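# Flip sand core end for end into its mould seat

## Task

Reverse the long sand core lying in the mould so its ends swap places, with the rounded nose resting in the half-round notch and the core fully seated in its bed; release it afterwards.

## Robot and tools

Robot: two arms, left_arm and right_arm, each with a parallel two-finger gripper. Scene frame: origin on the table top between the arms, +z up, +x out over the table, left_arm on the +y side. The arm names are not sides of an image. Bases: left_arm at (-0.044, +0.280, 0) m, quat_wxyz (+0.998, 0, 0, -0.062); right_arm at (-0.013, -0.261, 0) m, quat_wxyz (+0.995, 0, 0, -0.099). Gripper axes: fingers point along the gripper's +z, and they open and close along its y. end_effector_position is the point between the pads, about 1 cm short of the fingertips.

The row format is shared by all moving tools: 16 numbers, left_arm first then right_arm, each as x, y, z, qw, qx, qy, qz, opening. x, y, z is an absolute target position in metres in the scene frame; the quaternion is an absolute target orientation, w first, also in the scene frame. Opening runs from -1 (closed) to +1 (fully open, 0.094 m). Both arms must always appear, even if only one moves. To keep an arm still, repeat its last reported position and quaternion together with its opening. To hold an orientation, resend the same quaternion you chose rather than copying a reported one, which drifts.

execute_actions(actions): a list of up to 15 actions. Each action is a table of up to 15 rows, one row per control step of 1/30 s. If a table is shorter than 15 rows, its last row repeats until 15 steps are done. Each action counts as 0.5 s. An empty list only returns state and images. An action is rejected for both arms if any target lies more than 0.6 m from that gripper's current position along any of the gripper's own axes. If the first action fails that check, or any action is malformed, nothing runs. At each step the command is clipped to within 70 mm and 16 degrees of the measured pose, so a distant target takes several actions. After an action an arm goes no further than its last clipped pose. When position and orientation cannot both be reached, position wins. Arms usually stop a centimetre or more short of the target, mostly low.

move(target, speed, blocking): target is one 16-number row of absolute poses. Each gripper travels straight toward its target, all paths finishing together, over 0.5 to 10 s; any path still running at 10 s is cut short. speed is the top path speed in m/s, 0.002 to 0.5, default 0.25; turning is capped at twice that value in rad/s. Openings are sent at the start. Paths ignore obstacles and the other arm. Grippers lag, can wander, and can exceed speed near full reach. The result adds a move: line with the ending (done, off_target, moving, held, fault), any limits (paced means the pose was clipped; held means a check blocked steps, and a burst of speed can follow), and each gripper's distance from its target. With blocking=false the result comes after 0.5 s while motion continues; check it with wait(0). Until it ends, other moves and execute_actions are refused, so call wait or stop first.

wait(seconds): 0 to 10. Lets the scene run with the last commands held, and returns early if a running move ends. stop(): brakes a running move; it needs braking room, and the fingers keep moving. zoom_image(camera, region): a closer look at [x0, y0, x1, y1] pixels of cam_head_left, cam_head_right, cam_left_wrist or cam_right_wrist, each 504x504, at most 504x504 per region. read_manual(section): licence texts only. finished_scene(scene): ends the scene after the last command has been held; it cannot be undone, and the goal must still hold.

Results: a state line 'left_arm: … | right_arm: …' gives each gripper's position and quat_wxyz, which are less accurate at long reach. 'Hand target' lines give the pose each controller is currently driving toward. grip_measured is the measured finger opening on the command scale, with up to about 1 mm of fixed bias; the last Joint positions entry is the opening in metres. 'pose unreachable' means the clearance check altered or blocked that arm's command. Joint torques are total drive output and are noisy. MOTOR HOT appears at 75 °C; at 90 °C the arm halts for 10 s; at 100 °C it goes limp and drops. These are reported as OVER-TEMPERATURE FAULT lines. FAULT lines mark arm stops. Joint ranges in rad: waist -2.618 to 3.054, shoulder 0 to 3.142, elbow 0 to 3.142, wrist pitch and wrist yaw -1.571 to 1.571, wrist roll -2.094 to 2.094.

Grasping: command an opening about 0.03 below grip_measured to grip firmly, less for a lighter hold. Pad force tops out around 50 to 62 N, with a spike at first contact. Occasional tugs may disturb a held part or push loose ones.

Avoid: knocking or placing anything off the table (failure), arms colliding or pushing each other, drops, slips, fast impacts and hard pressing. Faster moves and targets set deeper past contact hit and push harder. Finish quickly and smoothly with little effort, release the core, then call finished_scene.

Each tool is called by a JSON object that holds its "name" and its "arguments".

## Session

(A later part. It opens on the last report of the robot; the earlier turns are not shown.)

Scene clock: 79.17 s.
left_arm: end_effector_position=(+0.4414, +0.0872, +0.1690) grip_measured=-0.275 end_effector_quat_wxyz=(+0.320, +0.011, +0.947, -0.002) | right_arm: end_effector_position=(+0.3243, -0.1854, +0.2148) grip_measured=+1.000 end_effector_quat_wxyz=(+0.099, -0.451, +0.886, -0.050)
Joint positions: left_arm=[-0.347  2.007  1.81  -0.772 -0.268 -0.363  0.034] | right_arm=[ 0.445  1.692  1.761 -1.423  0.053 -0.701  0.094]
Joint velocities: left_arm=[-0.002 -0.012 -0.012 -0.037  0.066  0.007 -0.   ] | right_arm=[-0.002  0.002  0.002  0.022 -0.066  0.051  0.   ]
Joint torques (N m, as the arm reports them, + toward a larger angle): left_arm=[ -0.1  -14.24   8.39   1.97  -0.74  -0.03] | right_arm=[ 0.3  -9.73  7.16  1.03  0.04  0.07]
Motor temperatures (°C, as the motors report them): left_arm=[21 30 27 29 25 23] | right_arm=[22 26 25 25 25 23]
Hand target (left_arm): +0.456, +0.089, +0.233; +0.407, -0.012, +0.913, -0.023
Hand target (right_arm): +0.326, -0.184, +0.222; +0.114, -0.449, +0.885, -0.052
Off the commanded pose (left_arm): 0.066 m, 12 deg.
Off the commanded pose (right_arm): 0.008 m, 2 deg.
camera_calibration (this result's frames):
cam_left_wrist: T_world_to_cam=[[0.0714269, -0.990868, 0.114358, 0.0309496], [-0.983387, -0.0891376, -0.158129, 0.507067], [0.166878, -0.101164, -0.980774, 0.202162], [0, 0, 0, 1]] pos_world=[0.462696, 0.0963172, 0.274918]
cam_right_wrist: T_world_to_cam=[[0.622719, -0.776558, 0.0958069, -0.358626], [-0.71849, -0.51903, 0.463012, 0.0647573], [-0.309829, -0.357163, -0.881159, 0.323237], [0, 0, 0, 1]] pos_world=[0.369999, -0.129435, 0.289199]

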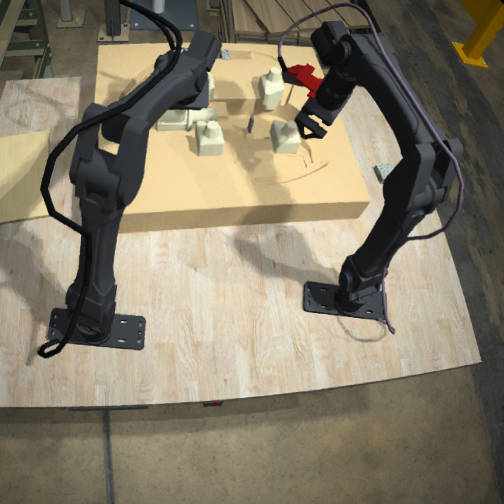

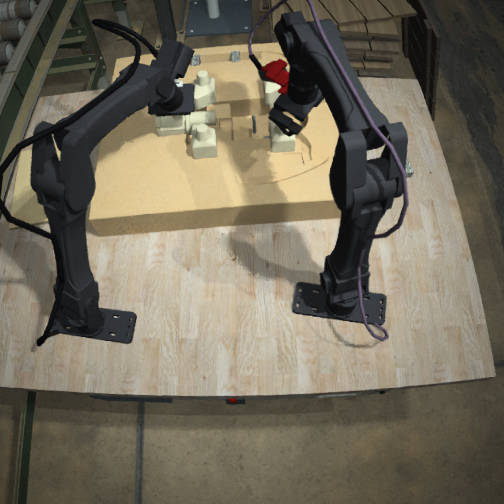

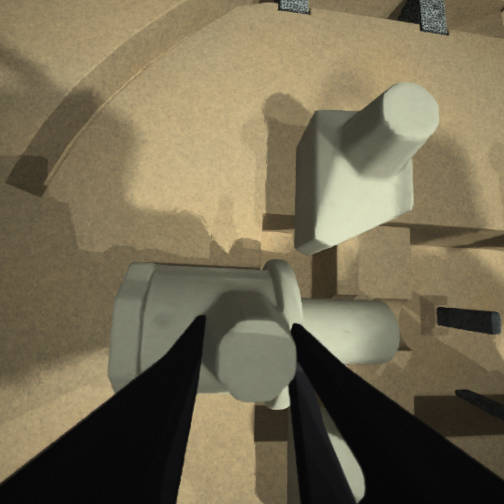

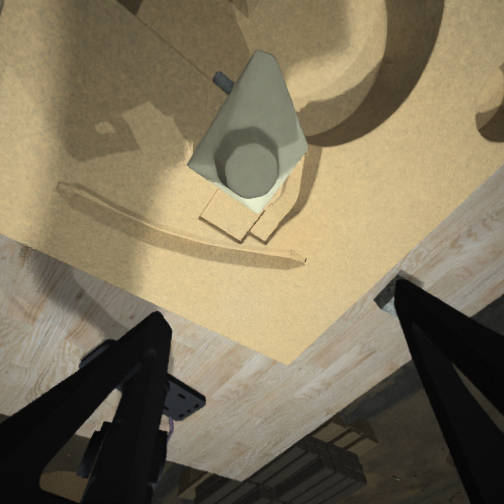

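{"name": "execute_actions", "arguments": {"actions": [[[0.464,0.085,0.227,0.4099,-0.0107,0.9118,-0.0239,-0.36,0.326,-0.184,0.222,0.114,-0.449,0.885,-0.052,1]],[[0.464,0.085,0.222,0.4099,-0.0107,0.9118,-0.0239,-0.36,0.326,-0.184,0.222,0.114,-0.449,0.885,-0.052,1]],[[0.464,0.085,0.217,0.4099,-0.0107,0.9118,-0.0239,-0.36,0.326,-0.184,0.222,0.114,-0.449,0.885,-0.052,1]]]}}

Scene clock: 81.00 s.
left_arm: end_effector_position=(+0.4424, +0.0863, +0.1568) grip_measured=-0.275 end_effector_quat_wxyz=(+0.323, +0.011, +0.946, -0.005) | right_arm: end_effector_position=(+0.3243, -0.1854, +0.2148) grip_measured=+1.000 end_effector_quat_wxyz=(+0.099, -0.451, +0.886, -0.050)
Joint positions: left_arm=[-0.347  2.006  1.756 -0.713 -0.266 -0.364  0.034] | right_arm=[ 0.445  1.692  1.761 -1.423  0.053 -0.701  0.094]
Joint velocities: left_arm=[ 0.012  0.002  0.007  0.022  0.007  0.051 -0.   ] | right_arm=[-0.012  0.002 -0.007  0.007 -0.066  0.022  0.   ]
Joint torques (N m, as the arm reports them, + toward a larger angle): left_arm=[  0.   -13.99   8.33   1.98  -0.77  -0.04] | right_arm=[ 0.09 -9.68  7.19  1.05  0.02  0.05]
Motor temperatures (°C, as the motors report them): left_arm=[21 31 27 29 25 23] | right_arm=[22 26 25 25 25 23]
Hand target (left_arm): +0.458, +0.087, +0.219; +0.408, -0.012, +0.913, -0.023
Hand target (right_arm): +0.326, -0.184, +0.222; +0.114, -0.449, +0.885, -0.052
Off the commanded pose (left_arm): 0.064 m, 11 deg.
Off the commanded pose (right_arm): 0.008 m, 2 deg.
camera_calibration (this result's frames):
cam_left_wrist: T_world_to_cam=[[0.0700606, -0.99039, 0.119242, 0.0312047], [-0.982644, -0.0891018, -0.162702, 0.506427], [0.171763, -0.105774, -0.979443, 0.187936], [0, 0, 0, 1]] pos_world=[0.46317, 0.0959071, 0.262748]
cam_right_wrist: T_world_to_cam=[[0.622719, -0.776558, 0.0958069, -0.358626], [-0.71849, -0.51903, 0.463012, 0.0647573], [-0.309829, -0.357163, -0.881159, 0.323237], [0, 0, 0, 1]] pos_world=[0.369999, -0.129435, 0.289199]

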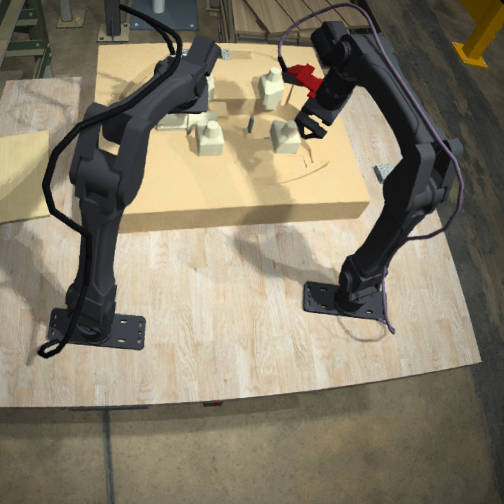

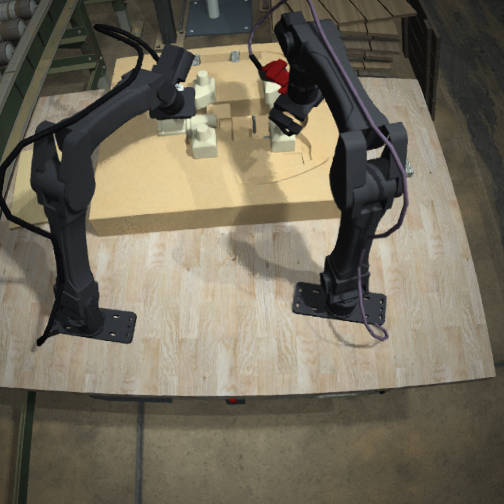

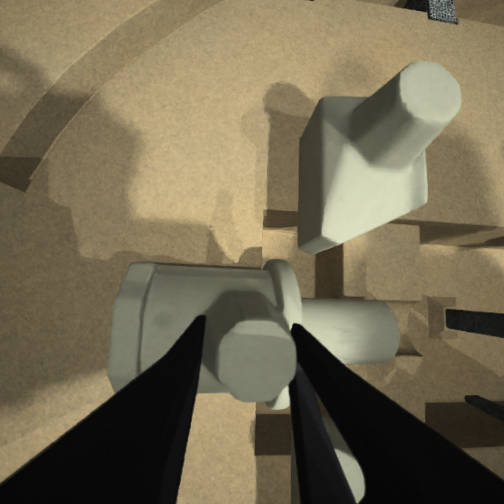

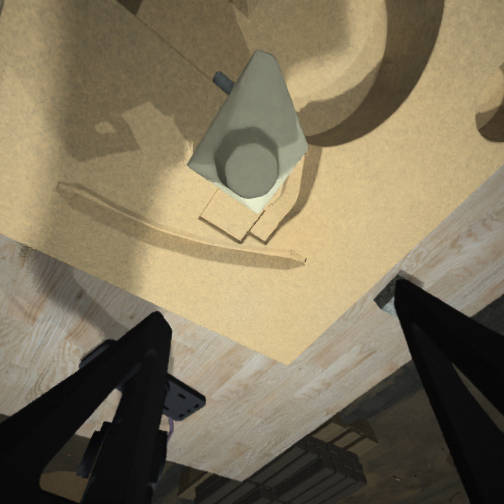

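{"name": "execute_actions", "arguments": {"actions": [[[0.463,0.085,0.212,0.405,-0.0107,0.914,-0.0239,-0.36,0.326,-0.184,0.222,0.114,-0.449,0.885,-0.052,1]],[[0.462,0.085,0.207,0.40,-0.0107,0.916,-0.022,-0.36,0.326,-0.184,0.222,0.114,-0.449,0.885,-0.052,1]],[[0.461,0.085,0.202,0.395,-0.01,0.918,-0.02,-0.36,0.326,-0.184,0.222,0.114,-0.449,0.885,-0.052,1]]]}}

Scene clock: 82.70 s.
left_arm: end_effector_position=(+0.4428, +0.0864, +0.1554) grip_measured=-0.275 end_effector_quat_wxyz=(+0.323, +0.008, +0.946, -0.005) | right_arm: end_effector_position=(+0.3243, -0.1854, +0.2148) grip_measured=+1.000 end_effector_quat_wxyz=(+0.099, -0.451, +0.886, -0.050)
Joint positions: left_arm=[-0.347  2.006  1.75  -0.705 -0.267 -0.369  0.034] | right_arm=[ 0.445  1.692  1.761 -1.423  0.053 -0.701  0.094]
Joint velocities: left_arm=[-0.002 -0.002 -0.017 -0.022  0.081 -0.037  0.   ] | right_arm=[ 0.002  0.007  0.007 -0.037  0.095  0.037  0.   ]
Joint torques (N m, as the arm reports them, + toward a larger angle): left_arm=[ -0.11 -12.73   7.84   1.9   -0.7   -0.06] | right_arm=[ 0.06 -9.59  7.22  1.06  0.    0.03]
Motor temperatures (°C, as the motors report them): left_arm=[21 31 26 29 25 23] | right_arm=[22 26 25 25 25 23]
Hand target (left_arm): +0.457, +0.087, +0.203; +0.393, -0.011, +0.919, -0.019
Hand target (right_arm): +0.326, -0.184, +0.222; +0.114, -0.449, +0.885, -0.052
Off the commanded pose (left_arm): 0.050 m, 9 deg.
Off the commanded pose (right_arm): 0.008 m, 2 deg.
camera_calibration (this result's frames):
cam_left_wrist: T_world_to_cam=[[0.0745865, -0.989729, 0.121956, 0.0289843], [-0.981901, -0.0942399, -0.164283, 0.506905], [0.174089, -0.107496, -0.978845, 0.18558], [0, 0, 0, 1]] pos_world=[0.463262, 0.0964065, 0.261396]
cam_right_wrist: T_world_to_cam=[[0.622719, -0.776558, 0.0958069, -0.358626], [-0.71849, -0.51903, 0.463012, 0.0647573], [-0.309829, -0.357163, -0.881159, 0.323237], [0, 0, 0, 1]] pos_world=[0.369999, -0.129435, 0.289199]

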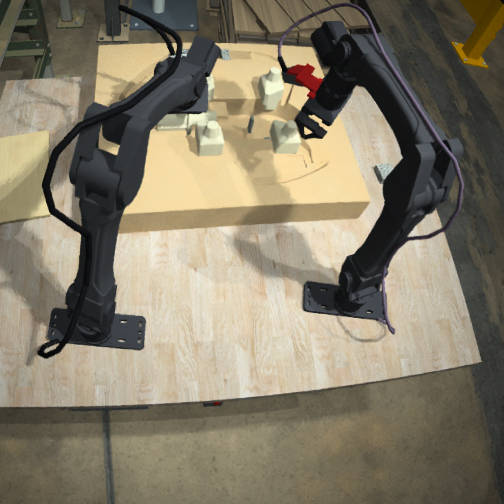

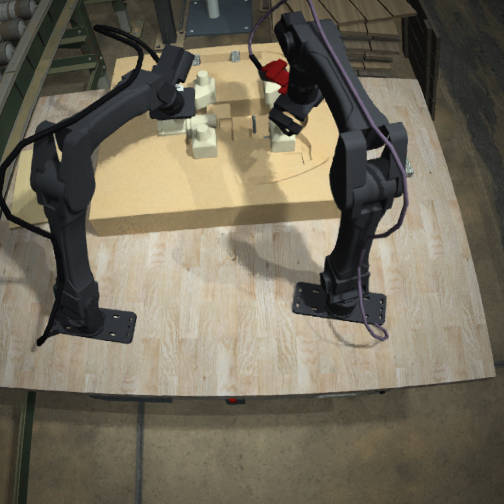

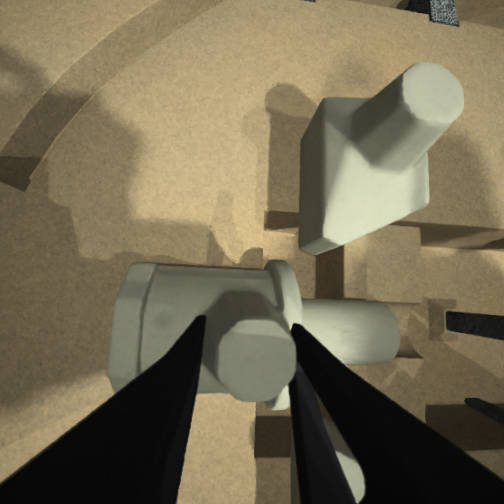

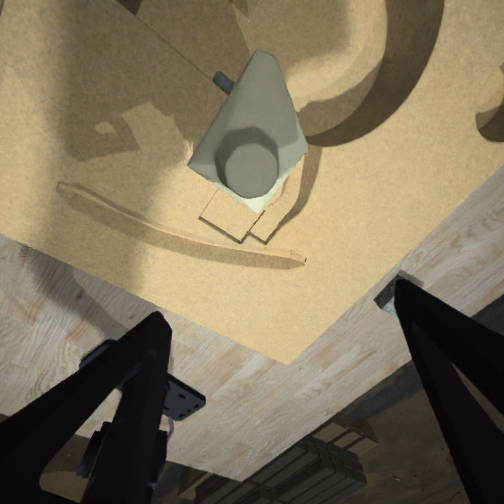

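Z has stalled at 0.155, which is the seated height. I'll unload the arm and then release.

{"name": "execute_actions", "arguments": {"actions": [[[0.458,0.0845,0.194,0.38,-0.009,0.925,-0.017,-0.36,0.326,-0.184,0.222,0.114,-0.449,0.885,-0.052,1]],[[0.455,0.084,0.186,0.365,-0.007,0.931,-0.014,-0.36,0.326,-0.184,0.222,0.114,-0.449,0.885,-0.052,1]],[[0.453,0.084,0.178,0.35,-0.006,0.937,-0.012,-0.36,0.326,-0.184,0.222,0.114,-0.449,0.885,-0.052,1]],[[0.451,0.084,0.172,0.34,-0.005,0.94,-0.01,-0.36,0.326,-0.184,0.222,0.114,-0.449,0.885,-0.052,1]],[[0.451,0.084,0.172,0.34,-0.005,0.94,-0.01,-0.33,0.326,-0.184,0.222,0.114,-0.449,0.885,-0.052,1],[0.451,0.084,0.172,0.34,-0.005,0.94,-0.01,-0.32,0.326,-0.184,0.222,0.114,-0.449,0.885,-0.052,1],[0.451,0.084,0.172,0.34,-0.005,0.94,-0.01,-0.31,0.326,-0.184,0.222,0.114,-0.449,0.885,-0.052,1],[0.451,0.084,0.172,0.34,-0.005,0.94,-0.01,-0.30,0.326,-0.184,0.222,0.114,-0.449,0.885,-0.052,1],[0.451,0.084,0.172,0.34,-0.005,0.94,-0.01,-0.295,0.326,-0.184,0.222,0.114,-0.449,0.885,-0.052,1],[0.451,0.084,0.172,0.34,-0.005,0.94,-0.01,-0.29,0.326,-0.184,0.222,0.114,-0.449,0.885,-0.052,1],[0.451,0.084,0.172,0.34,-0.005,0.94,-0.01,-0.285,0.326,-0.184,0.222,0.114,-0.449,0.885,-0.052,1],[0.451,0.084,0.172,0.34,-0.005,0.94,-0.01,-0.28,0.326,-0.184,0.222,0.114,-0.449,0.885,-0.052,1],[0.451,0.084,0.172,0.34,-0.005,0.94,-0.01,-0.27,0.326,-0.184,0.222,0.114,-0.449,0.885,-0.052,1],[0.451,0.084,0.172,0.34,-0.005,0.94,-0.01,-0.25,0.326,-0.184,0.222,0.114,-0.449,0.885,-0.052,1],[0.451,0.084,0.172,0.34,-0.005,0.94,-0.01,-0.2,0.326,-0.184,0.222,0.114,-0.449,0.885,-0.052,1],[0.451,0.084,0.172,0.34,-0.005,0.94,-0.01,-0.12,0.326,-0.184,0.222,0.114,-0.449,0.885,-0.052,1],[0.451,0.084,0.172,0.34,-0.005,0.94,-0.01,-0.05,0.326,-0.184,0.222,0.114,-0.449,0.885,-0.052,1],[0.451,0.084,0.172,0.34,-0.005,0.94,-0.01,0.05,0.326,-0.184,0.222,0.114,-0.449,0.885,-0.052,1],[0.451,0.084,0.172,0.34,-0.005,0.94,-0.01,0.1,0.326,-0.184,0.222,0.114,-0.449,0.885,-0.052,1]]]}}

{"name": "move", "arguments": {"target": [0.425,0.09,0.25,0.34,-0.005,0.94,-0.01,0.1,0.326,-0.184,0.222,0.114,-0.449,0.885,-0.052,1], "speed": 0.08}}

Scene clock: 85.83 s.
left_arm: end_effector_position=(+0.4426, +0.0867, +0.1561) grip_measured=+0.072 end_effector_quat_wxyz=(+0.320, +0.003, +0.947, -0.005) | right_arm: end_effector_position=(+0.3243, -0.1854, +0.2148) grip_measured=+1.000 end_effector_quat_wxyz=(+0.099, -0.451, +0.886, -0.050)
Joint positions: left_arm=[-0.347  2.012  1.765 -0.723 -0.269 -0.38   0.05 ] | right_arm=[ 0.445  1.692  1.761 -1.423  0.053 -0.701  0.094]
Joint velocities: left_arm=[-0.017 -0.002  0.056  0.007 -0.037  0.037  0.054] | right_arm=[-0.012 -0.017  0.012  0.007 -0.022 -0.066  0.   ]
Joint torques (N m, as the arm reports them, + toward a larger angle): left_arm=[-0.1  -9.44  9.76  1.28 -0.28 -0.05] | right_arm=[ 0.18 -9.56  7.46  1.04 -0.01  0.08]
Motor temperatures (°C, as the motors report them): left_arm=[21 31 27 29 25 23] | right_arm=[22 26 25 25 25 23]
Hand target (left_arm): +0.450, +0.084, +0.172; +0.340, -0.005, +0.940, -0.010
Hand target (right_arm): +0.326, -0.184, +0.222; +0.114, -0.449, +0.885, -0.052
Off the commanded pose (left_arm): 0.018 m, 3 deg.
Off the commanded pose (right_arm): 0.008 m, 2 deg.
camera_calibration (this result's frames):
cam_left_wrist: T_world_to_cam=[[0.0850496, -0.988645, 0.123888, 0.0241581], [-0.982039, -0.104192, -0.157298, 0.506765], [0.16842, -0.108285, -0.97975, 0.189041], [0, 0, 0, 1]] pos_world=[0.46377, 0.0971551, 0.261933]
cam_right_wrist: T_world_to_cam=[[0.622719, -0.776558, 0.0958069, -0.358626], [-0.71849, -0.51903, 0.463012, 0.0647573], [-0.309829, -0.357163, -0.881159, 0.323237], [0, 0, 0, 1]] pos_world=[0.369999, -0.129435, 0.289199]

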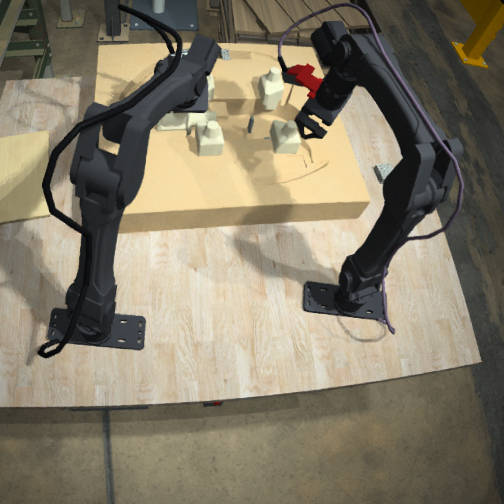

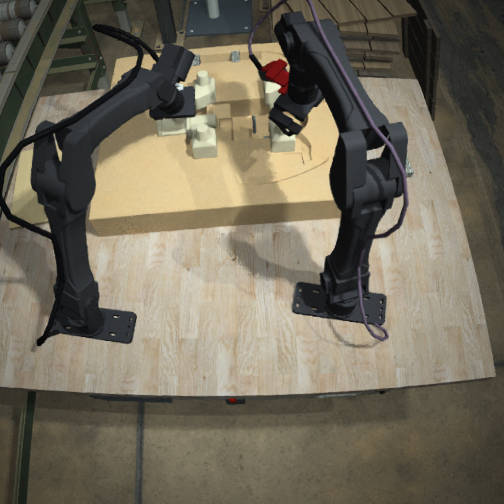

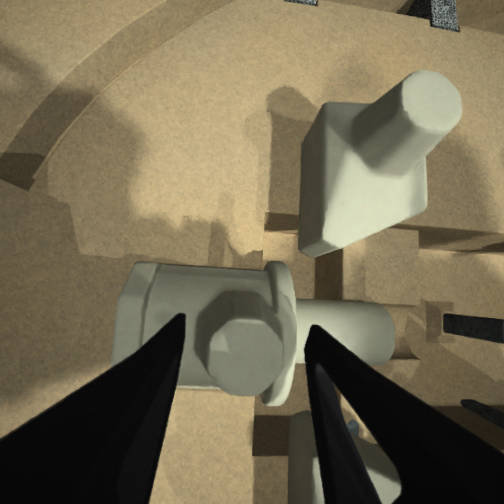

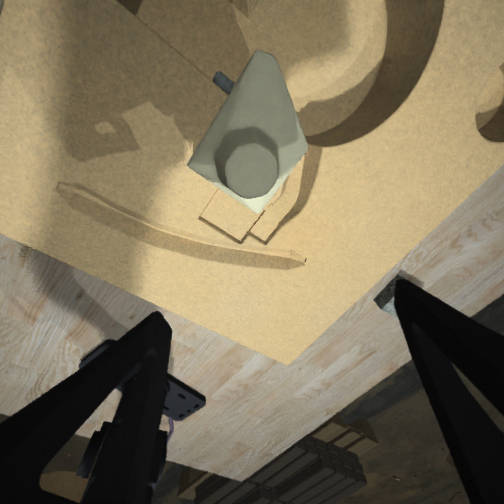

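Scene clock: 87.57 s.
left_arm: end_effector_position=(+0.4258, +0.0919, +0.2234) grip_measured=+0.098 end_effector_quat_wxyz=(+0.317, -0.001, +0.949, -0.002) | right_arm: end_effector_position=(+0.3243, -0.1854, +0.2148) grip_measured=+1.000 end_effector_quat_wxyz=(+0.099, -0.451, +0.886, -0.050)
Joint positions: left_arm=[-0.355  1.983  1.998 -0.997 -0.277 -0.396  0.052] | right_arm=[ 0.445  1.692  1.761 -1.423  0.053 -0.701  0.094]
Joint velocities: left_arm=[-0.007  0.012 -0.002 -0.066  0.022 -0.125 -0.   ] | right_arm=[-0.017  0.012 -0.017 -0.022 -0.051  0.051  0.   ]
Joint torques (N m, as the arm reports them, + toward a larger angle): left_arm=[ -0.8  -10.72   9.34   1.12  -0.32  -0.08] | right_arm=[ 0.02 -9.53  7.36  1.06  0.01  0.05]
Motor temperatures (°C, as the motors report them): left_arm=[21 31 27 29 25 23] | right_arm=[22 26 25 25 25 23]
Hand target (left_arm): +0.423, +0.091, +0.249; +0.340, -0.005, +0.940, -0.010
Hand target (right_arm): +0.326, -0.184, +0.222; +0.114, -0.449, +0.885, -0.052
Off the commanded pose (left_arm): 0.027 m, 3 deg.
Off the commanded pose (right_arm): 0.008 m, 2 deg.
move: off_target (left_arm)
camera_calibration (this result's frames):
cam_left_wrist: T_world_to_cam=[[0.0945706, -0.988097, 0.121331, 0.0188571], [-0.982243, -0.112451, -0.150176, 0.500629], [0.162032, -0.104974, -0.981186, 0.261109], [0, 0, 0, 1]] pos_world=[0.447648, 0.102338, 0.329091]
cam_right_wrist: T_world_to_cam=[[0.622719, -0.776558, 0.0958069, -0.358626], [-0.71849, -0.51903, 0.463012, 0.0647573], [-0.309829, -0.357163, -0.881159, 0.323237], [0, 0, 0, 1]] pos_world=[0.369999, -0.129435, 0.289199]

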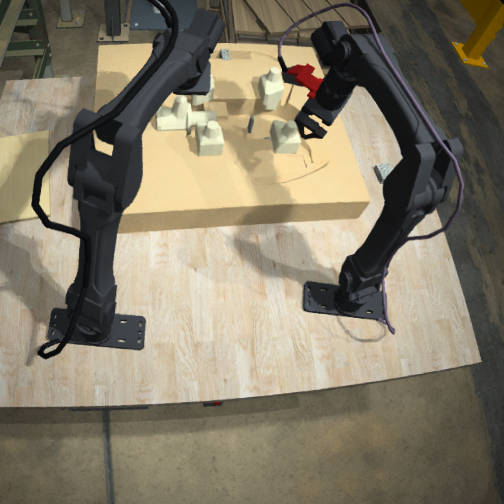

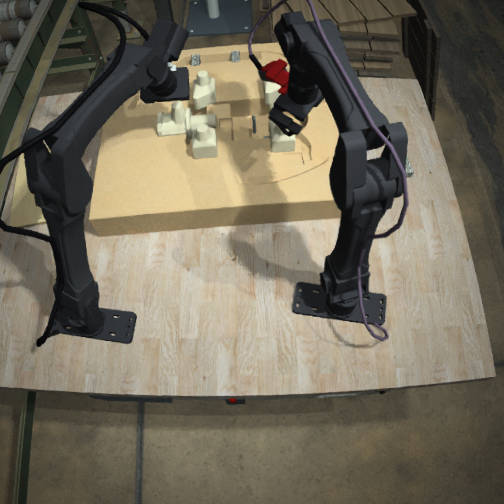

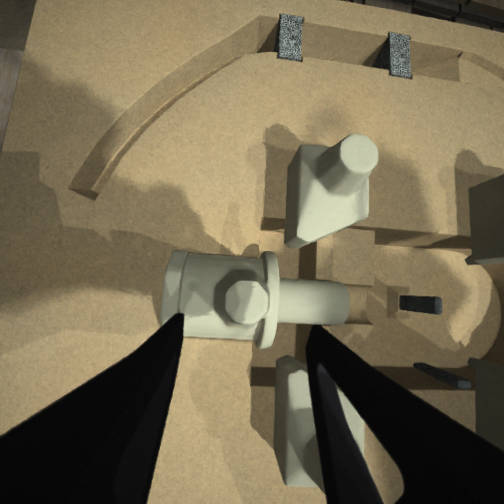

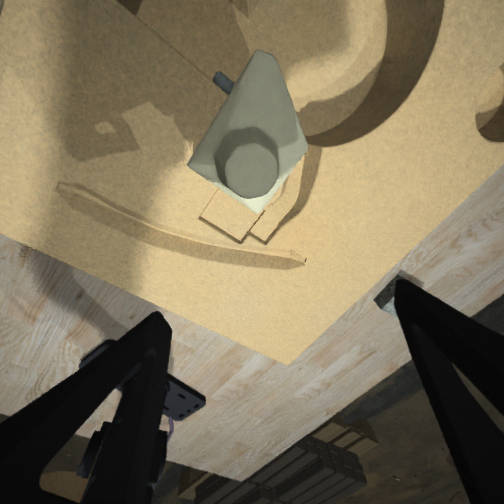

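{"name": "zoom_image", "arguments": {"camera": "cam_left_wrist", "region": [130, 200, 420, 380]}}

{"name": "zoom_image", "arguments": {"camera": "cam_head_right", "region": [130, 60, 290, 170]}}

{"name": "zoom_image", "arguments": {"camera": "cam_head_left", "region": [130, 60, 290, 170]}}

Region (130, 200, 420, 380) of cam_left_wrist's 504x504 image, scaled by 1.738, with more detail than that image has; it fills the top 313 rows of this view, and the rest is white.

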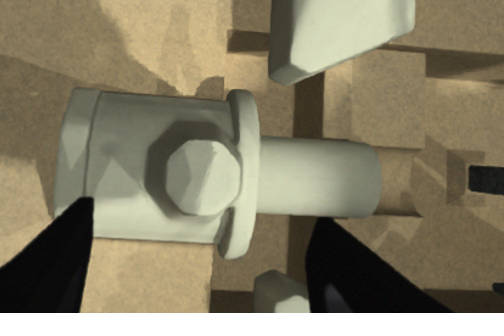

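Region (130, 60, 290, 170) of cam_head_right's 504x504 image, scaled by 3.150, with more detail than that image has; it fills the top 346 rows of this view, and the rest is white.

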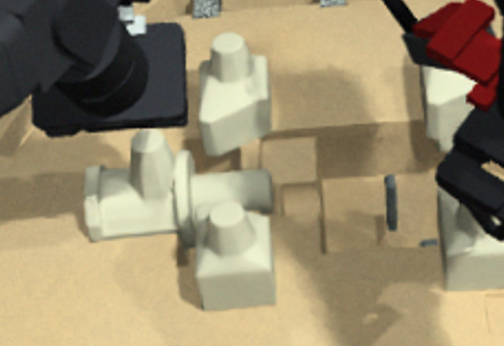

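Region (130, 60, 290, 170) of cam_head_left's 504x504 image, scaled by 3.150, with more detail than that image has; it fills the top 346 rows of this view, and the rest is white.

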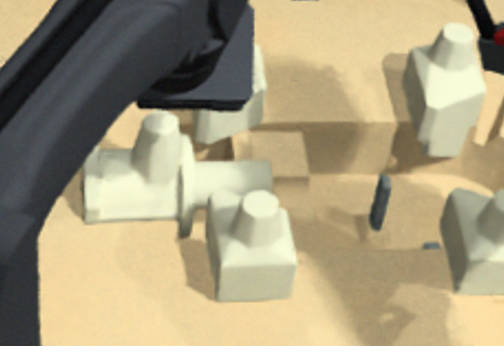

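{"name": "finished_scene", "arguments": {"scene": 2}}

The scene is finished: the task was done.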